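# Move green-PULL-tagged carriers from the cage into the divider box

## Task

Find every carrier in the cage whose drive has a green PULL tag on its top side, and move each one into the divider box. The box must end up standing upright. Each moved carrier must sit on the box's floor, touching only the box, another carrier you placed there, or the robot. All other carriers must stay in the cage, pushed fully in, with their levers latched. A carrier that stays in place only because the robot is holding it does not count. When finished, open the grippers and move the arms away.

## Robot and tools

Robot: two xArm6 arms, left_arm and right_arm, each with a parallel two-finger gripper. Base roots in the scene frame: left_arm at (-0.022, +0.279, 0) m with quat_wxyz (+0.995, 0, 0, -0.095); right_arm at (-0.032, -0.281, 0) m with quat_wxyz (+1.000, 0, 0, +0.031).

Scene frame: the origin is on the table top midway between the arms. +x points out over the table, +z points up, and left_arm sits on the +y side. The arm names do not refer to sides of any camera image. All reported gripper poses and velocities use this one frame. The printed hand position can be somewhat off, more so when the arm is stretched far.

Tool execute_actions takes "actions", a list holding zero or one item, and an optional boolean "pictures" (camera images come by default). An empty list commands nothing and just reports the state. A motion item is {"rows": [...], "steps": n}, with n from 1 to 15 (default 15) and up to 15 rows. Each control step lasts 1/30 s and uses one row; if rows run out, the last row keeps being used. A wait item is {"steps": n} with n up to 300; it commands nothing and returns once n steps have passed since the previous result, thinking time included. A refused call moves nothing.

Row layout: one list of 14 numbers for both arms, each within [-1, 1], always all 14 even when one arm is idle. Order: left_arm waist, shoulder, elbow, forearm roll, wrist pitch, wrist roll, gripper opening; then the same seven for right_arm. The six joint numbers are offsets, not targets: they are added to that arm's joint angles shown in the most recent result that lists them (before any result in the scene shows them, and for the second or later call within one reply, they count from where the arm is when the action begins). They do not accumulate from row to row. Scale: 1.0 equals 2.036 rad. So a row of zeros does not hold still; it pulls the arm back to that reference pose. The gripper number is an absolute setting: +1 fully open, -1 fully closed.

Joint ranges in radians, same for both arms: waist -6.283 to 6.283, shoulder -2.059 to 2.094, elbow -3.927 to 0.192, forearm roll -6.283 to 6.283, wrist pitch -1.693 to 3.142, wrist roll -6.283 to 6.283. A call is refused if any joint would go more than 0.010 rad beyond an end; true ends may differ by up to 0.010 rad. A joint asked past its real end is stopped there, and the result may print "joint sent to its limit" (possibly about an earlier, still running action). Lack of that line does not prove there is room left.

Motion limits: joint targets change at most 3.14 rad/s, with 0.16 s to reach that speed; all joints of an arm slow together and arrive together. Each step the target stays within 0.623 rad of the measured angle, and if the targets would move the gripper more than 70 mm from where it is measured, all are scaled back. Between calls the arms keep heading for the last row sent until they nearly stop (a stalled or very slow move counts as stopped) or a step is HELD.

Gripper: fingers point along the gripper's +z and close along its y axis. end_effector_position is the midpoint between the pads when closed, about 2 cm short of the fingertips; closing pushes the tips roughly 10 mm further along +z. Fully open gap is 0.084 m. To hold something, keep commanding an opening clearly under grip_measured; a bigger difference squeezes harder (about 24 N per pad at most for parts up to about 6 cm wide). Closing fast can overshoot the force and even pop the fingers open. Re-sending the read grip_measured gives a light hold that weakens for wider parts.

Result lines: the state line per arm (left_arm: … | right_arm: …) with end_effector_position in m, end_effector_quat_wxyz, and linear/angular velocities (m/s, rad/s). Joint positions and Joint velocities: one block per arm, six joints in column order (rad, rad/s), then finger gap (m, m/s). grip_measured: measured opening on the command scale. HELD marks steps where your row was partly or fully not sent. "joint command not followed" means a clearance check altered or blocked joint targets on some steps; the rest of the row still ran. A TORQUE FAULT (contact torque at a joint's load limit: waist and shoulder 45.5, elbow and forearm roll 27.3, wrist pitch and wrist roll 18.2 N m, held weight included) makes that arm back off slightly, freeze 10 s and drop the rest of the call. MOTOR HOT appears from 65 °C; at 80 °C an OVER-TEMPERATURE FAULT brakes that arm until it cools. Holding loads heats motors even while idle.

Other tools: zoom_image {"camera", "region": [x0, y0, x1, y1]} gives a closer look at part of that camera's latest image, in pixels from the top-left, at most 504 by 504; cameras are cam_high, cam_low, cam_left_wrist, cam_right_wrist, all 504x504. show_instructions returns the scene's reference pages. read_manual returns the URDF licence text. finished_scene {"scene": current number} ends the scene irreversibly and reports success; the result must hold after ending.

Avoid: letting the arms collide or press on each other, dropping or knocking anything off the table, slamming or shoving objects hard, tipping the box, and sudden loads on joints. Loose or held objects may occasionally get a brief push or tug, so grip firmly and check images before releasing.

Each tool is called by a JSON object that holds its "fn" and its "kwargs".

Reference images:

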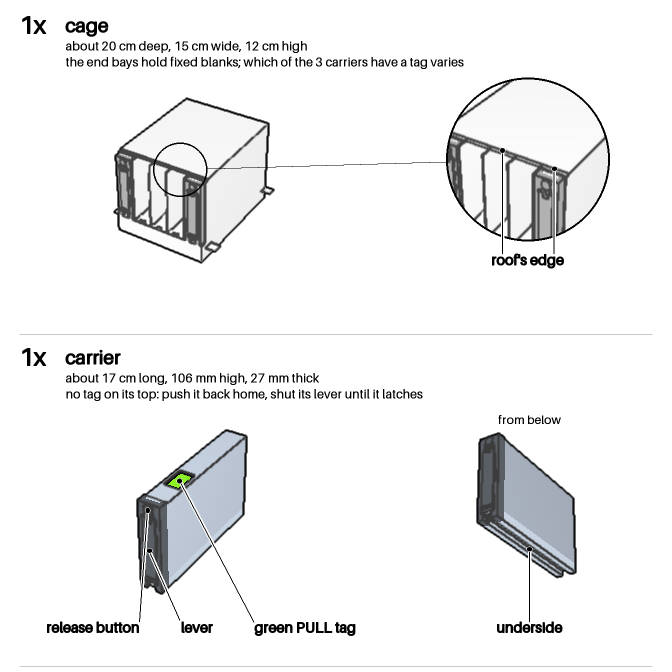

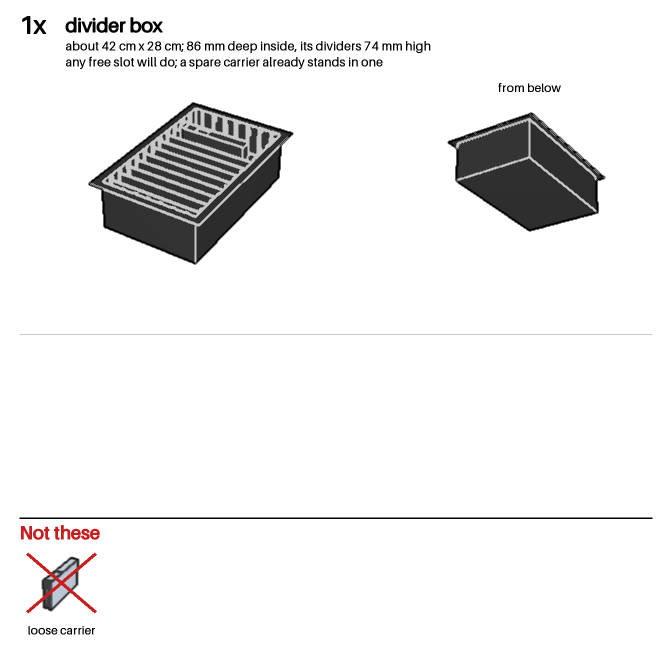

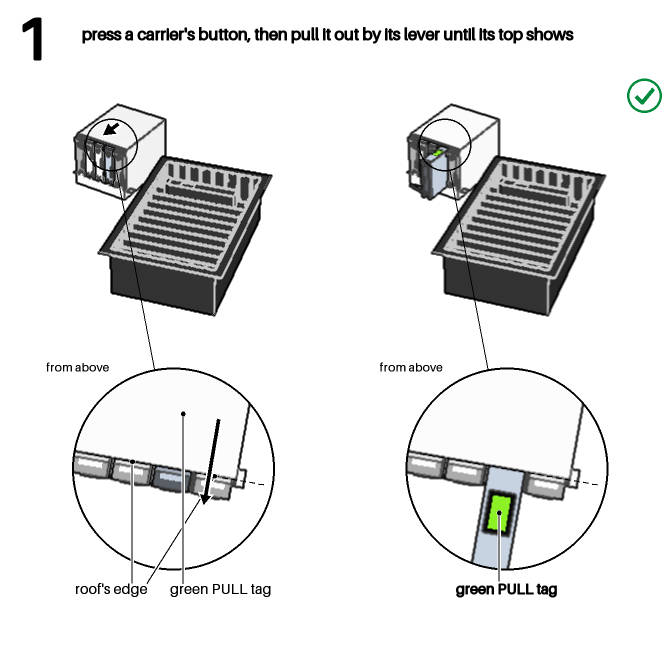

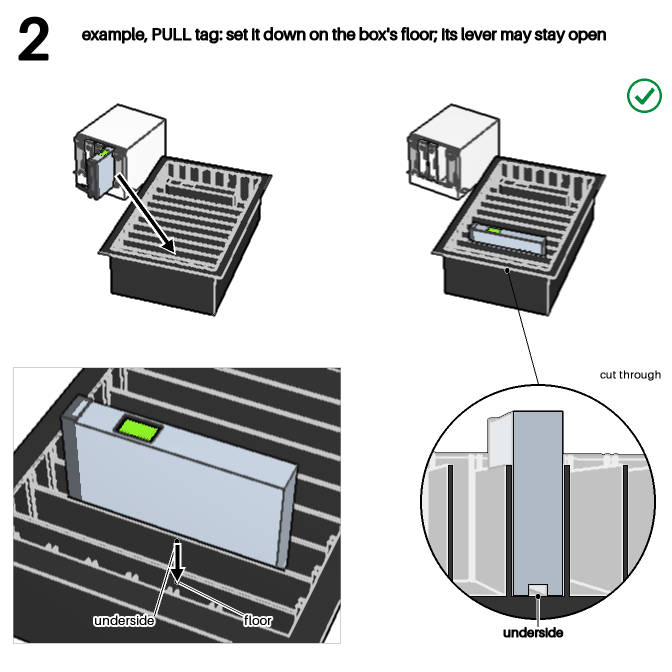

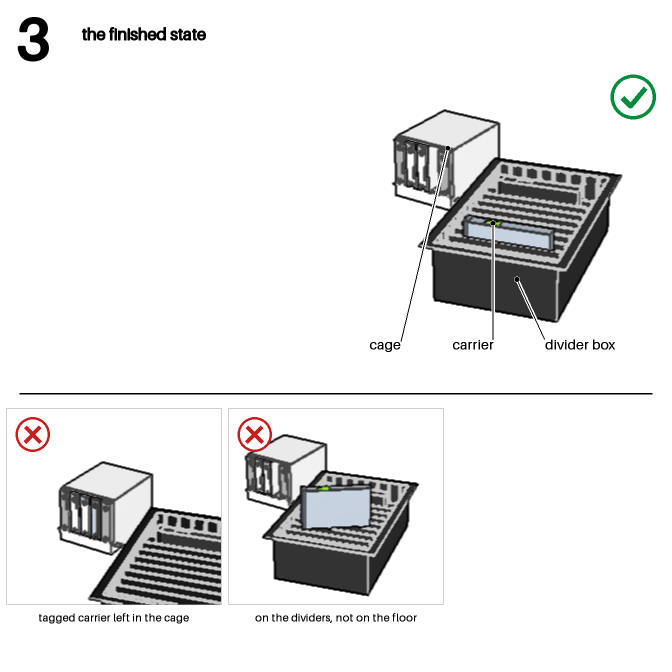

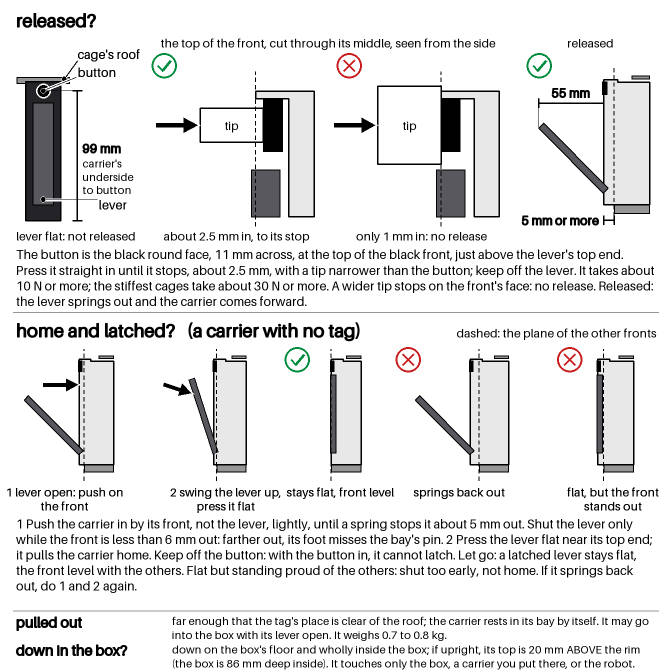

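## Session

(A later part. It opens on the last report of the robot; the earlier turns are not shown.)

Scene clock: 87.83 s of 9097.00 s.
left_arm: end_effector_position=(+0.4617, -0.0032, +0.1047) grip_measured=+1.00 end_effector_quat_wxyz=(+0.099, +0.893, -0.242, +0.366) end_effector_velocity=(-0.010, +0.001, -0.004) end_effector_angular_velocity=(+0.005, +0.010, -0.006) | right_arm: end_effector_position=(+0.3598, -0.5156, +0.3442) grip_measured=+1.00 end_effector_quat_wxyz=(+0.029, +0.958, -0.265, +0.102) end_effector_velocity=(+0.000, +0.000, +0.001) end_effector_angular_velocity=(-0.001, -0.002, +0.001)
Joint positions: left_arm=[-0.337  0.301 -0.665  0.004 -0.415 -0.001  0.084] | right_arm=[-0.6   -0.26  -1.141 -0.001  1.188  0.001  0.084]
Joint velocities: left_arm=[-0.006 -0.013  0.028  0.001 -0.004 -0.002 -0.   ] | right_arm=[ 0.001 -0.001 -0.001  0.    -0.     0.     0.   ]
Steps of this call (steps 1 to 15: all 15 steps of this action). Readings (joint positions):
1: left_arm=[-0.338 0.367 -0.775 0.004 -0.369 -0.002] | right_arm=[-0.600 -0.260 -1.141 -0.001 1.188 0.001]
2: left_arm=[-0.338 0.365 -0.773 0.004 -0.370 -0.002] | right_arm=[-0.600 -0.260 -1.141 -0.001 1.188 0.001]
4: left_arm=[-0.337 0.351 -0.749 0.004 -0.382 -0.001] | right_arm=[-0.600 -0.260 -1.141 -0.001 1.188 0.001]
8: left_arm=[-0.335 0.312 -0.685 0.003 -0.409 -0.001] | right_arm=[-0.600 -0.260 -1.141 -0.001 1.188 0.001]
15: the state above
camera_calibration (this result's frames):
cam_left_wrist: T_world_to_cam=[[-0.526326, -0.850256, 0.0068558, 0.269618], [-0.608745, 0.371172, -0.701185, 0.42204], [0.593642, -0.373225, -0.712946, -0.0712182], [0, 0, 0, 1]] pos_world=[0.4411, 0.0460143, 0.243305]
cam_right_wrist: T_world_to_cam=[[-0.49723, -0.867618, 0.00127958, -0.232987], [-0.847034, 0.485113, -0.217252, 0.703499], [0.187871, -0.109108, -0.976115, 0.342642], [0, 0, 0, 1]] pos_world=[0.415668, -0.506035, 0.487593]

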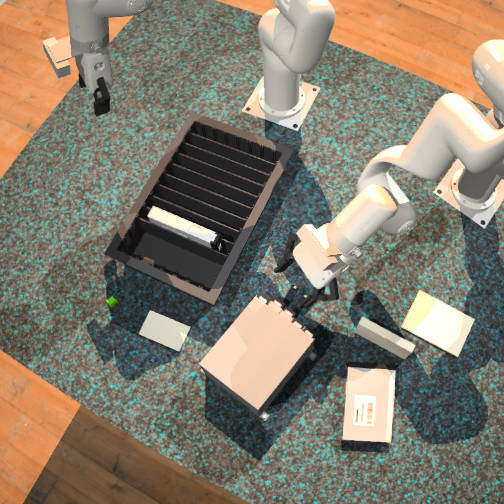

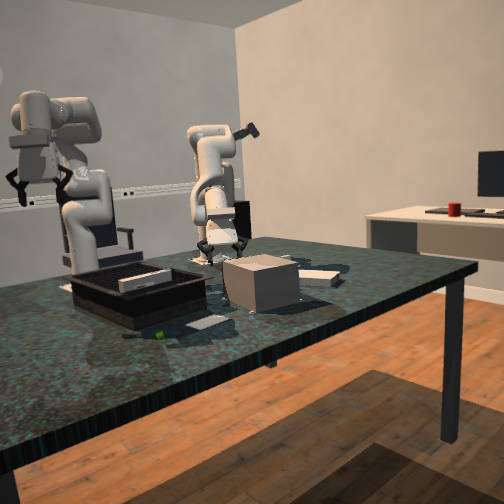

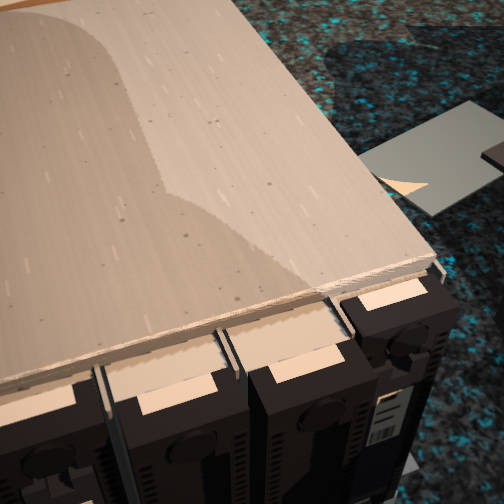

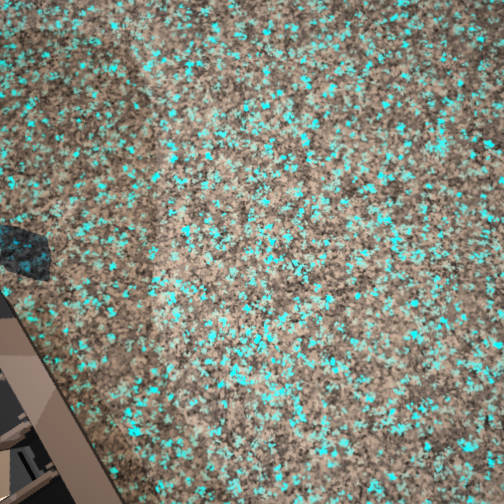

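{"fn": "execute_actions", "kwargs": {"actions": [{"rows":[[0.01,0,0,0,0,0,1,0,0,0,0,0,0,1],[0.0223,0,-0.002,0,0,0,1,0,0,0,0,0,0,1],[0.0223,0,-0.002,0,0,0,1,0,0,0,0,0,0,1],[0.0223,0,-0.002,0,0,0,1,0,0,0,0,0,0,1],[0.0223,0,-0.002,0,0,0,1,0,0,0,0,0,0,1],[0.0223,0.005,-0.011,0,0.0035,0,1,0,0,0,0,0,0,1],[0.0223,0.01,-0.0195,0,0.007,0,1,0,0,0,0,0,0,1],[0.0223,0.0125,-0.024,0,0.009,0,1,0,0,0,0,0,0,1],[0.0223,0.015,-0.028,0,0.0106,0,1,0,0,0,0,0,0,1],[0.0223,0.0175,-0.0325,0,0.0124,0,1,0,0,0,0,0,0,1],[0.0223,0.02,-0.037,0,0.014,0,1,0,0,0,0,0,0,1],[0.0223,0.023,-0.042,0,0.016,0,1,0,0,0,0,0,0,1],[0.0223,0.0258,-0.0467,0,0.0177,0,1,0,0,0,0,0,0,1]]}], "pictures": false}}

{"fn": "execute_actions", "kwargs": {"actions": [{"steps":20}], "pictures": false}}

{"fn": "execute_actions", "kwargs": {"actions": [{"rows":[[0,-0.033,0.05,0,-0.02,0,1,0,0,0,0,0,0,1],[0,-0.033,0.05,0,-0.02,0,1,0,0,0,0,0,0,1],[0,-0.033,0.05,0,-0.02,0,1,0,0,0,0,0,0,1],[0,-0.033,0.05,0,-0.02,0,1,0,0,0,0,0,0,1],[0,-0.033,0.05,0,-0.02,0,1,0,0,0,0,0,0,1],[0,-0.285,0.25,0,0.08,0,1,0,0,0,0,0,0,1]]}], "pictures": false}}

{"fn": "execute_actions", "kwargs": {"actions": [{"steps":30}]}}

Scene clock: 102.93 s of 9097.00 s.
left_arm: end_effector_position=(+0.4910, +0.0097, +0.1059) grip_measured=+1.00 end_effector_quat_wxyz=(+0.091, +0.898, -0.222, +0.370) end_effector_velocity=(+0.036, -0.022, -0.017) end_effector_angular_velocity=(+0.015, +0.032, -0.003) | right_arm: end_effector_position=(+0.3598, -0.5156, +0.3442) grip_measured=+1.00 end_effector_quat_wxyz=(+0.029, +0.958, -0.265, +0.102) end_effector_velocity=(-0.000, -0.001, +0.001) end_effector_angular_velocity=(-0.001, -0.002, -0.003)
Joint positions: left_arm=[-0.293  0.341 -0.735  0.004 -0.387 -0.002  0.084] | right_arm=[-0.6   -0.26  -1.141 -0.001  1.188  0.001  0.084]
Joint velocities: left_arm=[-0.004  0.129 -0.18   0.003  0.087 -0.004  0.   ] | right_arm=[-0.002 -0.001 -0.    -0.     0.     0.002 -0.   ]
Steps of this call (steps 1 to 15: the robot went on to your last target; steps 16 to 90: nothing new was sent; then 11.60 s passed at rest; steps 91 to 105: all 15 steps of this action). Readings (joint positions):
91: left_arm=[-0.338 0.299 -0.661 0.004 -0.415 -0.002] | right_arm=[-0.600 -0.260 -1.141 -0.001 1.188 0.001]
92: left_arm=[-0.337 0.300 -0.661 0.004 -0.415 -0.002] | right_arm=[-0.600 -0.260 -1.141 -0.001 1.188 0.001]
94: left_arm=[-0.322 0.300 -0.664 0.004 -0.415 -0.002] | right_arm=[-0.600 -0.260 -1.141 -0.001 1.188 0.001]
98: left_arm=[-0.297 0.305 -0.674 0.004 -0.412 -0.001] | right_arm=[-0.600 -0.260 -1.141 -0.001 1.188 0.001]
105: the state above

Scene clock: 103.60 s of 9097.00 s.
left_arm: end_effector_position=(+0.4932, +0.0087, +0.1027) grip_measured=+1.00 end_effector_quat_wxyz=(+0.091, +0.899, -0.222, +0.367) end_effector_velocity=(-0.000, +0.000, -0.000) end_effector_angular_velocity=(-0.001, +0.001, +0.002) | right_arm: end_effector_position=(+0.3598, -0.5156, +0.3442) grip_measured=+1.00 end_effector_quat_wxyz=(+0.029, +0.958, -0.265, +0.102) end_effector_velocity=(+0.000, -0.000, -0.000) end_effector_angular_velocity=(+0.001, +0.000, -0.001)
Joint positions: left_arm=[-0.293  0.353 -0.748  0.004 -0.379 -0.003  0.084] | right_arm=[-0.6   -0.26  -1.141 -0.001  1.188  0.001  0.084]
Joint velocities: left_arm=[ 0.     0.001  0.     0.    -0.001 -0.002  0.   ] | right_arm=[ 0.     0.002 -0.001  0.001  0.     0.001 -0.   ]
Steps of this call (steps 1 to 20: the robot went on to your last target). Readings (joint positions):
1: left_arm=[-0.293 0.344 -0.740 0.004 -0.385 -0.002] | right_arm=[-0.600 -0.260 -1.141 -0.001 1.188 0.001]
2: left_arm=[-0.293 0.346 -0.743 0.004 -0.383 -0.002] | right_arm=[-0.600 -0.260 -1.141 -0.001 1.188 0.001]
4: left_arm=[-0.293 0.347 -0.745 0.003 -0.381 -0.003] | right_arm=[-0.600 -0.260 -1.141 -0.001 1.188 0.001]
8: left_arm=[-0.293 0.350 -0.747 0.003 -0.379 -0.003] | right_arm=[-0.600 -0.260 -1.141 -0.001 1.188 0.001]
20: the state above

Scene clock: 104.10 s of 9097.00 s.
left_arm: end_effector_position=(+0.4058, +0.0552, +0.1365) grip_measured=+1.00 end_effector_quat_wxyz=(+0.085, +0.908, -0.224, +0.344) end_effector_velocity=(-0.316, +0.162, +0.050) end_effector_angular_velocity=(+0.124, +0.239, -0.002) | right_arm: end_effector_position=(+0.3598, -0.5156, +0.3442) grip_measured=+1.00 end_effector_quat_wxyz=(+0.029, +0.958, -0.265, +0.102) end_effector_velocity=(-0.000, -0.001, +0.000) end_effector_angular_velocity=(-0.000, -0.001, -0.001)
Joint positions: left_arm=[-0.291 -0.028 -0.405  0.004 -0.292 -0.002  0.084] | right_arm=[-0.6   -0.26  -1.141 -0.001  1.188  0.001  0.084]
Joint velocities: left_arm=[-0.006 -1.335  1.105 -0.     0.498 -0.004 -0.   ] | right_arm=[-0.001  0.    -0.001  0.    -0.    -0.    -0.   ]
Steps of this call (steps 1 to 15: all 15 steps of this action). Readings (joint positions):
1: left_arm=[-0.292 0.353 -0.748 0.004 -0.379 -0.003] | right_arm=[-0.600 -0.260 -1.141 -0.001 1.188 0.001]
2: left_arm=[-0.292 0.352 -0.746 0.004 -0.381 -0.003] | right_arm=[-0.600 -0.260 -1.141 -0.001 1.188 0.001]
4: left_arm=[-0.292 0.337 -0.724 0.005 -0.391 -0.002] | right_arm=[-0.600 -0.260 -1.141 -0.001 1.188 0.001]
8: left_arm=[-0.291 0.283 -0.656 0.004 -0.405 -0.002] | right_arm=[-0.600 -0.260 -1.141 -0.001 1.188 0.001]
15: the state above

Scene clock: 105.10 s of 9097.00 s.
left_arm: end_effector_position=(+0.3576, +0.0799, +0.1382) grip_measured=+1.00 end_effector_quat_wxyz=(+0.080, +0.915, -0.226, +0.325) end_effector_velocity=(-0.000, +0.000, -0.000) end_effector_angular_velocity=(-0.000, +0.000, +0.001) | right_arm: end_effector_position=(+0.3598, -0.5156, +0.3442) grip_measured=+1.00 end_effector_quat_wxyz=(+0.029, +0.958, -0.265, +0.102) end_effector_velocity=(+0.000, +0.000, -0.000) end_effector_angular_velocity=(+0.001, +0.000, +0.001)
Joint positions: left_arm=[-0.293 -0.227 -0.24   0.004 -0.217 -0.003  0.084] | right_arm=[-0.6   -0.26  -1.141 -0.001  1.188  0.001  0.084]
Joint velocities: left_arm=[ 0.    -0.     0.001  0.    -0.    -0.001  0.   ] | right_arm=[-0.     0.001 -0.     0.001  0.    -0.002  0.   ]
Steps of this call (steps 1 to 30: the robot went on to your last target). Readings (joint positions):
1: left_arm=[-0.291 -0.072 -0.369 0.004 -0.275 -0.002] | right_arm=[-0.600 -0.260 -1.141 -0.001 1.188 0.001]
2: left_arm=[-0.292 -0.113 -0.334 0.004 -0.260 -0.002] | right_arm=[-0.600 -0.260 -1.141 -0.001 1.188 0.001]
4: left_arm=[-0.292 -0.174 -0.283 0.004 -0.237 -0.002] | right_arm=[-0.600 -0.260 -1.141 -0.001 1.188 0.001]
8: left_arm=[-0.292 -0.216 -0.249 0.004 -0.221 -0.003] | right_arm=[-0.600 -0.260 -1.141 -0.001 1.188 0.001]
30: the state above
All arms were judged still, so your last target was given up. Only a new action makes them travel on or press farther. Fingers that are still opening or closing keep moving.
camera_calibration (this result's frames):
cam_left_wrist: T_world_to_cam=[[-0.486034, -0.87389, 0.00935958, 0.272366], [-0.681548, 0.372312, -0.629982, 0.36743], [0.54705, -0.312572, -0.776554, 0.0660938], [0, 0, 0, 1]] pos_world=[0.346644, 0.121879, 0.28025]
cam_right_wrist: T_world_to_cam=[[-0.497229, -0.867618, 0.00127957, -0.232987], [-0.847035, 0.485113, -0.217252, 0.703499], [0.187871, -0.109108, -0.976115, 0.342642], [0, 0, 0, 1]] pos_world=[0.415668, -0.506035, 0.487593]

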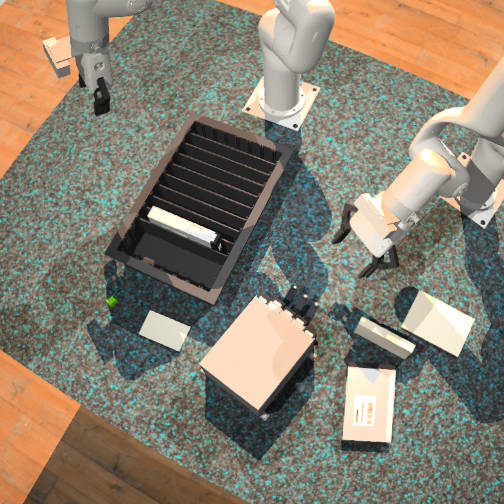

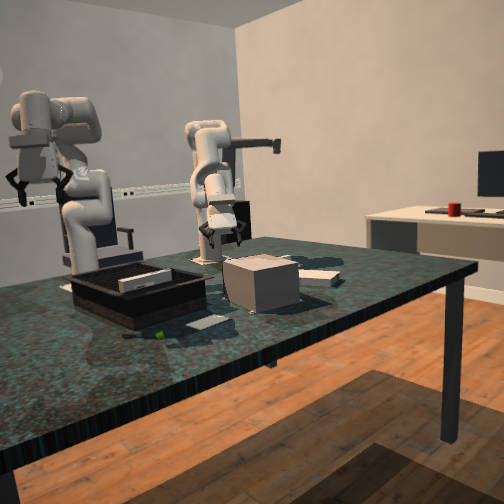

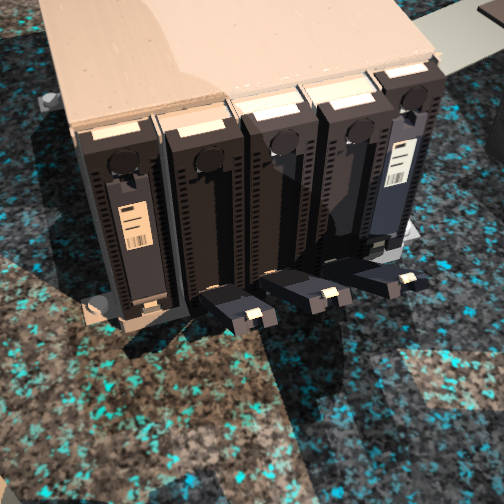

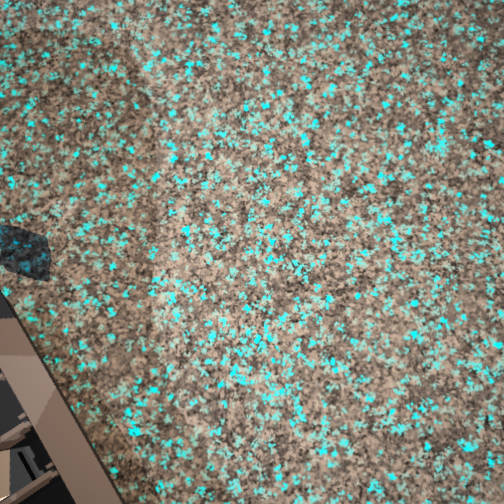

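{"fn": "execute_actions", "kwargs": {"actions": [{"rows":[[0.0086,0.1,-0.45,0,0.628,-0.1338,0.19,0,0,0,0,0,0,1]]}], "pictures": false}}

{"fn": "execute_actions", "kwargs": {"actions": [{"steps":45}], "pictures": false}}

{"fn": "execute_actions", "kwargs": {"actions": [{"rows":[[0,0.2093,-0.1513,0,0,0,0.19,0,0,0,0,0,0,1]]}], "pictures": false}}

{"fn": "execute_actions", "kwargs": {"actions": [{"steps":30}], "pictures": false}}

{"fn": "execute_actions", "kwargs": {"actions": [{"rows":[[0,0.011,0.009,0,-0.02,0,0.19,0,0,0,0,0,0,1],[0,0.022,0.019,0,-0.041,0,0.19,0,0,0,0,0,0,1],[0,0.033,0.028,0,-0.061,0,0.19,0,0,0,0,0,0,1],[0,0.0444,0.0373,0,-0.0818,0,0.19,0,0,0,0,0,0,1]]}], "pictures": false}}

{"fn": "execute_actions", "kwargs": {"actions": [{"steps":15}]}}

Scene clock: 122.60 s of 9097.00 s.
left_arm: end_effector_position=(+0.4520, +0.0381, +0.2163) grip_measured=+0.18 end_effector_quat_wxyz=(+0.082, +0.956, -0.139, +0.246) end_effector_velocity=(+0.135, -0.053, +0.237) end_effector_angular_velocity=(+0.154, +0.687, +0.338) | right_arm: end_effector_position=(+0.3598, -0.5156, +0.3442) grip_measured=+1.00 end_effector_quat_wxyz=(+0.029, +0.958, -0.265, +0.102) end_effector_velocity=(-0.001, -0.000, +0.001) end_effector_angular_velocity=(-0.002, -0.001, -0.002)
Joint positions: left_arm=[-0.281 -0.091 -0.786  0.004  0.352 -0.184  0.052] | right_arm=[-0.6   -0.26  -1.141 -0.001  1.188  0.001  0.084]
Joint velocities: left_arm=[ 0.023  0.263 -1.463  0.     1.882 -0.358 -0.   ] | right_arm=[-0.001 -0.002  0.    -0.001  0.     0.001  0.   ]
Steps of this call (steps 1 to 90: nothing new was sent; then 14.00 s passed at rest; steps 91 to 105: all 15 steps of this action). Readings (joint positions):
91: left_arm=[-0.293 -0.227 -0.240 0.004 -0.216 -0.003] | right_arm=[-0.600 -0.260 -1.141 -0.001 1.188 0.001]
92: left_arm=[-0.292 -0.226 -0.242 0.004 -0.213 -0.004] | right_arm=[-0.600 -0.260 -1.141 -0.001 1.188 0.001]
94: left_arm=[-0.291 -0.213 -0.278 0.004 -0.171 -0.022] | right_arm=[-0.600 -0.260 -1.141 -0.001 1.188 0.001]
98: left_arm=[-0.286 -0.155 -0.473 0.004 0.017 -0.099] | right_arm=[-0.600 -0.260 -1.141 -0.001 1.188 0.001]
105: the state above

Scene clock: 124.10 s of 9097.00 s.
left_arm: end_effector_position=(+0.4231, +0.0569, +0.2527) grip_measured=+0.18 end_effector_quat_wxyz=(+0.019, +0.994, -0.096, +0.055) end_effector_velocity=(+0.000, -0.000, +0.001) end_effector_angular_velocity=(-0.001, -0.002, +0.001) | right_arm: end_effector_position=(+0.3598, -0.5156, +0.3442) grip_measured=+1.00 end_effector_quat_wxyz=(+0.029, +0.958, -0.265, +0.102) end_effector_velocity=(+0.001, +0.000, +0.002) end_effector_angular_velocity=(-0.002, -0.003, +0.002)
Joint positions: left_arm=[-0.275 -0.024 -1.156  0.004  1.062 -0.275  0.052] | right_arm=[-0.6   -0.26  -1.141 -0.001  1.188  0.001  0.084]
Joint velocities: left_arm=[ 0.    -0.002  0.    -0.    -0.    -0.    -0.   ] | right_arm=[ 0.001 -0.002 -0.002  0.     0.    -0.001  0.   ]
Steps of this call (steps 1 to 30: the robot went on to your last target; steps 31 to 45: nothing new was sent). Readings (joint positions):
1: left_arm=[-0.280 -0.082 -0.837 0.004 0.420 -0.197] | right_arm=[-0.600 -0.260 -1.141 -0.001 1.188 0.001]
2: left_arm=[-0.279 -0.072 -0.890 0.004 0.498 -0.210] | right_arm=[-0.600 -0.260 -1.141 -0.001 1.188 0.001]
4: left_arm=[-0.278 -0.055 -0.992 0.004 0.669 -0.234] | right_arm=[-0.600 -0.260 -1.141 -0.001 1.188 0.001]
8: left_arm=[-0.276 -0.032 -1.115 0.004 0.949 -0.264] | right_arm=[-0.600 -0.260 -1.141 -0.001 1.188 0.001]
45: the state above
All arms were judged still, so your last target was given up. Only a new action makes them travel on or press farther. Fingers that are still opening or closing keep moving.

Scene clock: 124.60 s of 9097.00 s.
left_arm: end_effector_position=(+0.4863, +0.0251, +0.1593) grip_measured=+0.18 end_effector_quat_wxyz=(-0.002, +0.995, -0.096, -0.000) end_effector_velocity=(+0.039, -0.019, -0.048) end_effector_angular_velocity=(+0.015, +0.029, +0.000) | right_arm: end_effector_position=(+0.3598, -0.5156, +0.3442) grip_measured=+1.00 end_effector_quat_wxyz=(+0.029, +0.958, -0.265, +0.102) end_effector_velocity=(+0.000, +0.000, -0.000) end_effector_angular_velocity=(+0.001, +0.001, -0.001)
Joint positions: left_arm=[-0.275  0.385 -1.445  0.004  1.062 -0.275  0.052] | right_arm=[-0.6   -0.26  -1.141 -0.001  1.188  0.001  0.084]
Joint velocities: left_arm=[ 0.001  0.225 -0.194  0.     0.001  0.     0.   ] | right_arm=[ 0.     0.001 -0.    -0.     0.     0.001  0.   ]
Steps of this call (steps 1 to 15: all 15 steps of this action). Readings (joint positions):
1: left_arm=[-0.275 -0.024 -1.156 0.004 1.062 -0.275] | right_arm=[-0.600 -0.260 -1.141 -0.001 1.188 0.001]
2: left_arm=[-0.275 -0.021 -1.158 0.004 1.062 -0.275] | right_arm=[-0.600 -0.260 -1.141 -0.001 1.188 0.001]
4: left_arm=[-0.275 0.015 -1.189 0.004 1.062 -0.275] | right_arm=[-0.600 -0.260 -1.141 -0.001 1.188 0.001]
8: left_arm=[-0.275 0.190 -1.310 0.004 1.062 -0.275] | right_arm=[-0.600 -0.260 -1.141 -0.001 1.188 0.001]
15: the state above

Scene clock: 125.60 s of 9097.00 s.
left_arm: end_effector_position=(+0.4905, +0.0230, +0.1568) grip_measured=+0.18 end_effector_quat_wxyz=(-0.002, +0.995, -0.096, +0.000) end_effector_velocity=(+0.000, -0.000, +0.001) end_effector_angular_velocity=(-0.001, -0.002, -0.000) | right_arm: end_effector_position=(+0.3598, -0.5156, +0.3442) grip_measured=+1.00 end_effector_quat_wxyz=(+0.029, +0.958, -0.265, +0.102) end_effector_velocity=(-0.000, -0.000, -0.000) end_effector_angular_velocity=(-0.000, +0.000, -0.000)
Joint positions: left_arm=[-0.275  0.402 -1.464  0.004  1.062 -0.275  0.052] | right_arm=[-0.6   -0.26  -1.141 -0.001  1.188  0.001  0.084]
Joint velocities: left_arm=[ 0.    -0.001 -0.001  0.     0.     0.     0.   ] | right_arm=[ 0. -0.  0. -0.  0.  0. -0.]
Steps of this call (steps 1 to 30: the robot went on to your last target). Readings (joint positions):
1: left_arm=[-0.275 0.390 -1.451 0.004 1.062 -0.275] | right_arm=[-0.600 -0.260 -1.141 -0.001 1.188 0.001]
2: left_arm=[-0.275 0.394 -1.455 0.004 1.062 -0.275] | right_arm=[-0.600 -0.260 -1.141 -0.001 1.188 0.001]
4: left_arm=[-0.275 0.397 -1.461 0.004 1.062 -0.275] | right_arm=[-0.600 -0.260 -1.141 -0.001 1.188 0.001]
8: left_arm=[-0.275 0.400 -1.463 0.004 1.062 -0.275] | right_arm=[-0.600 -0.260 -1.141 -0.001 1.188 0.001]
30: the state above
All arms were judged still, so your last target was given up. Only a new action makes them travel on or press farther. Fingers that are still opening or closing keep moving.

Scene clock: 126.10 s of 9097.00 s.
left_arm: end_effector_position=(+0.4915, +0.0224, +0.0895) grip_measured=+0.18 end_effector_quat_wxyz=(-0.001, +0.995, -0.096, +0.002) end_effector_velocity=(+0.011, -0.005, +0.008) end_effector_angular_velocity=(-0.021, -0.041, +0.000) | right_arm: end_effector_position=(+0.3598, -0.5156, +0.3442) grip_measured=+1.00 end_effector_quat_wxyz=(+0.029, +0.958, -0.265, +0.102) end_effector_velocity=(-0.000, -0.000, +0.000) end_effector_angular_velocity=(-0.000, -0.000, -0.001)
Joint positions: left_arm=[-0.275  0.49  -1.391  0.004  0.898 -0.275  0.052] | right_arm=[-0.6   -0.26  -1.141 -0.001  1.188  0.001  0.084]
Joint velocities: left_arm=[ 0.    -0.004 -0.006 -0.    -0.036 -0.    -0.   ] | right_arm=[-0.001 -0.    -0.     0.     0.    -0.     0.   ]
Steps of this call (steps 1 to 15: all 15 steps of this action). Readings (joint positions):
1: left_arm=[-0.275 0.403 -1.464 0.004 1.062 -0.275] | right_arm=[-0.600 -0.260 -1.141 -0.001 1.188 0.001]
2: left_arm=[-0.275 0.404 -1.463 0.004 1.058 -0.275] | right_arm=[-0.600 -0.260 -1.141 -0.001 1.188 0.001]
4: left_arm=[-0.275 0.415 -1.454 0.004 1.031 -0.275] | right_arm=[-0.600 -0.260 -1.141 -0.001 1.188 0.001]
8: left_arm=[-0.275 0.472 -1.404 0.004 0.940 -0.275] | right_arm=[-0.600 -0.260 -1.141 -0.001 1.188 0.001]
15: the state above

Scene clock: 126.60 s of 9097.00 s.
left_arm: end_effector_position=(+0.4905, +0.0229, +0.0871) grip_measured=+0.18 end_effector_quat_wxyz=(-0.002, +0.995, -0.096, +0.000) end_effector_velocity=(+0.000, -0.000, +0.001) end_effector_angular_velocity=(-0.001, -0.001, -0.001) | right_arm: end_effector_position=(+0.3598, -0.5156, +0.3442) grip_measured=+1.00 end_effector_quat_wxyz=(+0.029, +0.958, -0.265, +0.102) end_effector_velocity=(-0.000, -0.000, +0.001) end_effector_angular_velocity=(-0.002, -0.002, -0.000)
Joint positions: left_arm=[-0.275  0.493 -1.388  0.004  0.895 -0.275  0.052] | right_arm=[-0.6   -0.26  -1.141 -0.001  1.188  0.001  0.084]
Joint velocities: left_arm=[ 0.    -0.001  0.    -0.    -0.     0.001 -0.   ] | right_arm=[-0.    -0.002 -0.    -0.    -0.     0.    -0.   ]
Steps of this call (steps 1 to 15: the robot went on to your last target). Readings (joint positions):
1: left_arm=[-0.275 0.490 -1.391 0.004 0.897 -0.275] | right_arm=[-0.600 -0.260 -1.141 -0.001 1.188 0.001]
2: left_arm=[-0.275 0.491 -1.390 0.004 0.896 -0.275] | right_arm=[-0.600 -0.260 -1.141 -0.001 1.188 0.001]
4: left_arm=[-0.275 0.492 -1.389 0.004 0.896 -0.275] | right_arm=[-0.600 -0.260 -1.141 -0.001 1.188 0.001]
8: left_arm=[-0.275 0.492 -1.388 0.004 0.896 -0.275] | right_arm=[-0.600 -0.260 -1.141 -0.001 1.188 0.001]
15: the state above
All arms were judged still, so your last target was given up. Only a new action makes them travel on or press farther. Fingers that are still opening or closing keep moving.
camera_calibration (this result's frames):
cam_left_wrist: T_world_to_cam=[[-0.203278, -0.978935, 0.0190684, 0.150482], [-0.979108, 0.203336, 0.00113332, 0.541885], [-0.00498674, -0.0184396, -0.999818, 0.219385], [0, 0, 0, 1]] pos_world=[0.562248, 0.041173, 0.215861]
cam_right_wrist: T_world_to_cam=[[-0.497229, -0.867618, 0.00127952, -0.232987], [-0.847035, 0.485112, -0.217252, 0.703499], [0.187871, -0.109108, -0.976115, 0.342642], [0, 0, 0, 1]] pos_world=[0.415668, -0.506035, 0.487593]

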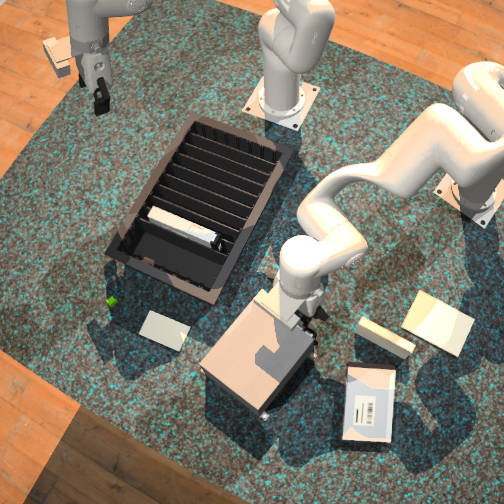

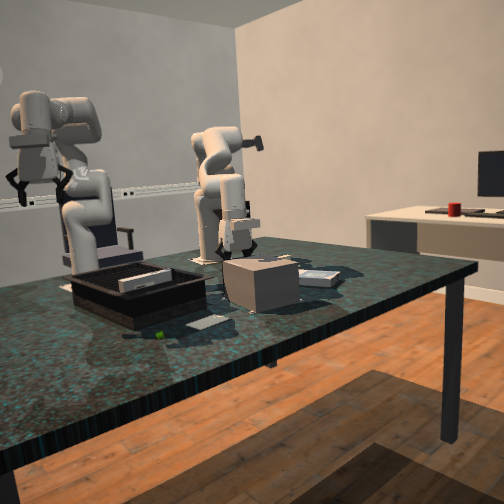

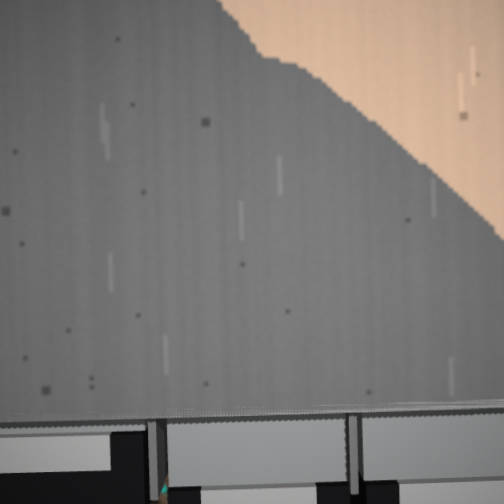

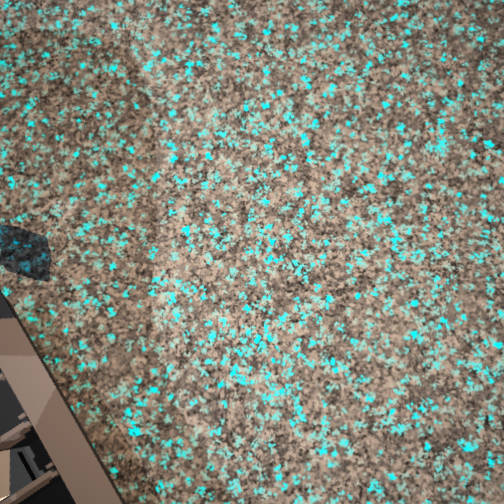

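{"fn": "execute_actions", "kwargs": {"actions": [{"rows":[[-0.002,-0.011,0.016,0,-0.005,-0.002,0.19,0,0,0,0,0,0,1],[-0.004,-0.022,0.032,0,-0.011,-0.004,0.19,0,0,0,0,0,0,1],[-0.006,-0.032,0.048,0,-0.016,-0.006,0.19,0,0,0,0,0,0,1],[-0.008,-0.043,0.065,0,-0.021,-0.008,0.19,0,0,0,0,0,0,1],[-0.01,-0.054,0.081,0,-0.027,-0.01,0.19,0,0,0,0,0,0,1],[-0.012,-0.065,0.097,0,-0.032,-0.012,0.19,0,0,0,0,0,0,1],[-0.014,-0.076,0.113,0,-0.037,-0.014,0.19,0,0,0,0,0,0,1],[-0.016,-0.087,0.129,0,-0.043,-0.016,0.19,0,0,0,0,0,0,1],[-0.0185,-0.097,0.145,0,-0.048,-0.0185,0.19,0,0,0,0,0,0,1],[-0.021,-0.108,0.161,0,-0.053,-0.021,0.19,0,0,0,0,0,0,1],[-0.023,-0.119,0.178,0,-0.059,-0.023,0.19,0,0,0,0,0,0,1],[-0.0255,-0.1298,0.1937,0,-0.0639,-0.0255,0.19,0,0,0,0,0,0,1]]}], "pictures": false}}

{"fn": "execute_actions", "kwargs": {"actions": [{"steps":25}]}}

Scene clock: 133.67 s of 9097.00 s.
left_arm: end_effector_position=(+0.4158, +0.0360, +0.0888) grip_measured=+0.18 end_effector_quat_wxyz=(-0.001, +0.995, -0.096, +0.001) end_effector_velocity=(-0.182, +0.040, -0.015) end_effector_angular_velocity=(+0.012, +0.023, -0.009) | right_arm: end_effector_position=(+0.3598, -0.5156, +0.3442) grip_measured=+1.00 end_effector_quat_wxyz=(+0.029, +0.958, -0.265, +0.102) end_effector_velocity=(-0.000, -0.000, +0.001) end_effector_angular_velocity=(-0.001, -0.001, +0.001)
Joint positions: left_arm=[-0.318  0.27  -1.057  0.004  0.786 -0.318  0.052] | right_arm=[-0.6   -0.26  -1.141 -0.001  1.188  0.001  0.084]
Joint velocities: left_arm=[-0.106 -0.481  0.731  0.001 -0.223 -0.098  0.001] | right_arm=[-0.001 -0.002  0.     0.     0.    -0.002 -0.   ]
Steps of this call (steps 1 to 90: nothing new was sent; then 3.57 s passed at rest; steps 91 to 105: all 15 steps of this action). Readings (joint positions):
91: left_arm=[-0.275 0.493 -1.388 0.004 0.895 -0.275] | right_arm=[-0.600 -0.260 -1.141 -0.001 1.188 0.001]
92: left_arm=[-0.275 0.491 -1.385 0.004 0.894 -0.275] | right_arm=[-0.600 -0.260 -1.141 -0.001 1.188 0.001]
94: left_arm=[-0.278 0.476 -1.363 0.004 0.887 -0.278] | right_arm=[-0.600 -0.260 -1.141 -0.001 1.188 0.001]
98: left_arm=[-0.289 0.411 -1.274 0.004 0.853 -0.290] | right_arm=[-0.600 -0.260 -1.141 -0.001 1.188 0.001]
105: the state above

Scene clock: 134.50 s of 9097.00 s.
left_arm: end_effector_position=(+0.4004, +0.0398, +0.0874) grip_measured=+0.18 end_effector_quat_wxyz=(-0.001, +0.995, -0.096, +0.001) end_effector_velocity=(-0.000, -0.000, +0.000) end_effector_angular_velocity=(+0.000, +0.000, -0.001) | right_arm: end_effector_position=(+0.3598, -0.5156, +0.3442) grip_measured=+1.00 end_effector_quat_wxyz=(+0.029, +0.958, -0.265, +0.102) end_effector_velocity=(+0.000, -0.000, -0.001) end_effector_angular_velocity=(+0.000, +0.001, +0.000)
Joint positions: left_arm=[-0.327  0.228 -0.994  0.004  0.765 -0.327  0.052] | right_arm=[-0.6   -0.26  -1.141 -0.001  1.188  0.001  0.084]
Joint velocities: left_arm=[-0.001 -0.001  0.    -0.     0.     0.     0.   ] | right_arm=[ 0.     0.002 -0.001 -0.001  0.     0.     0.   ]
Steps of this call (steps 1 to 25: the robot went on to your last target). Readings (joint positions):
1: left_arm=[-0.321 0.256 -1.036 0.004 0.779 -0.321] | right_arm=[-0.600 -0.260 -1.141 -0.001 1.188 0.001]
2: left_arm=[-0.323 0.247 -1.022 0.004 0.775 -0.323] | right_arm=[-0.600 -0.260 -1.141 -0.001 1.188 0.001]
4: left_arm=[-0.325 0.237 -1.008 0.004 0.769 -0.325] | right_arm=[-0.600 -0.260 -1.141 -0.001 1.188 0.001]
8: left_arm=[-0.326 0.231 -0.998 0.004 0.765 -0.327] | right_arm=[-0.600 -0.260 -1.141 -0.001 1.188 0.001]
25: the state above
camera_calibration (this result's frames):
cam_left_wrist: T_world_to_cam=[[-0.203597, -0.978856, 0.0197083, 0.148781], [-0.979046, 0.20364, 0.000174931, 0.450323], [-0.00418463, -0.0192597, -0.999806, 0.219228], [0, 0, 0, 1]] pos_world=[0.472095, 0.0581535, 0.216175]
cam_right_wrist: T_world_to_cam=[[-0.497229, -0.867618, 0.00127949, -0.232987], [-0.847034, 0.485113, -0.217252, 0.703499], [0.187871, -0.109108, -0.976115, 0.342642], [0, 0, 0, 1]] pos_world=[0.415668, -0.506035, 0.487593]

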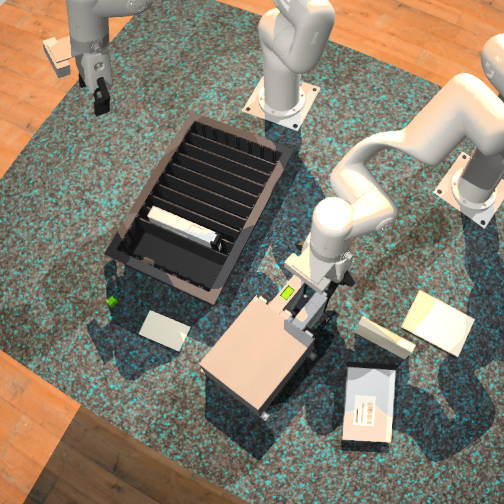

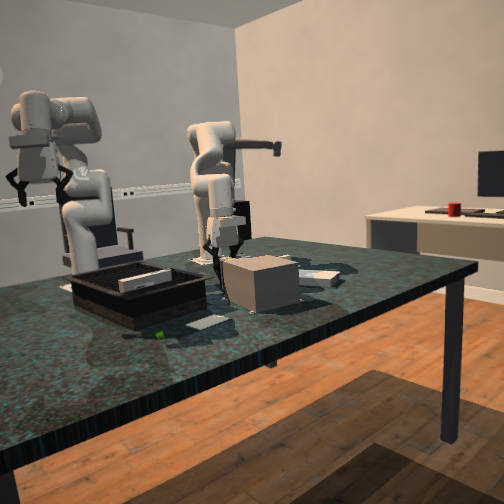

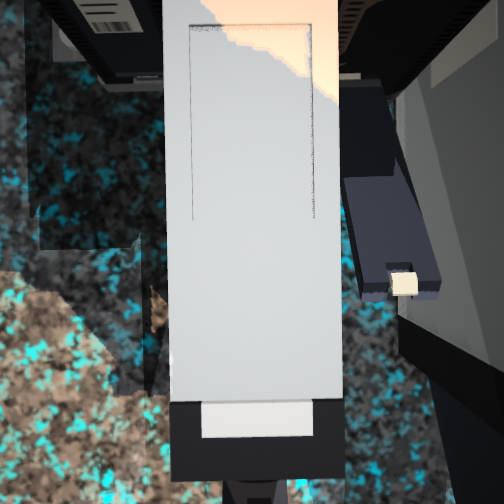

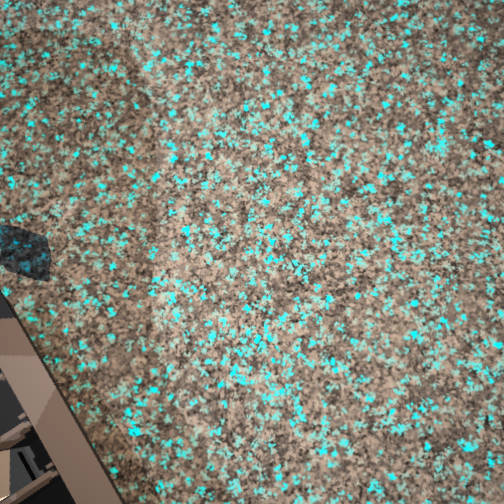

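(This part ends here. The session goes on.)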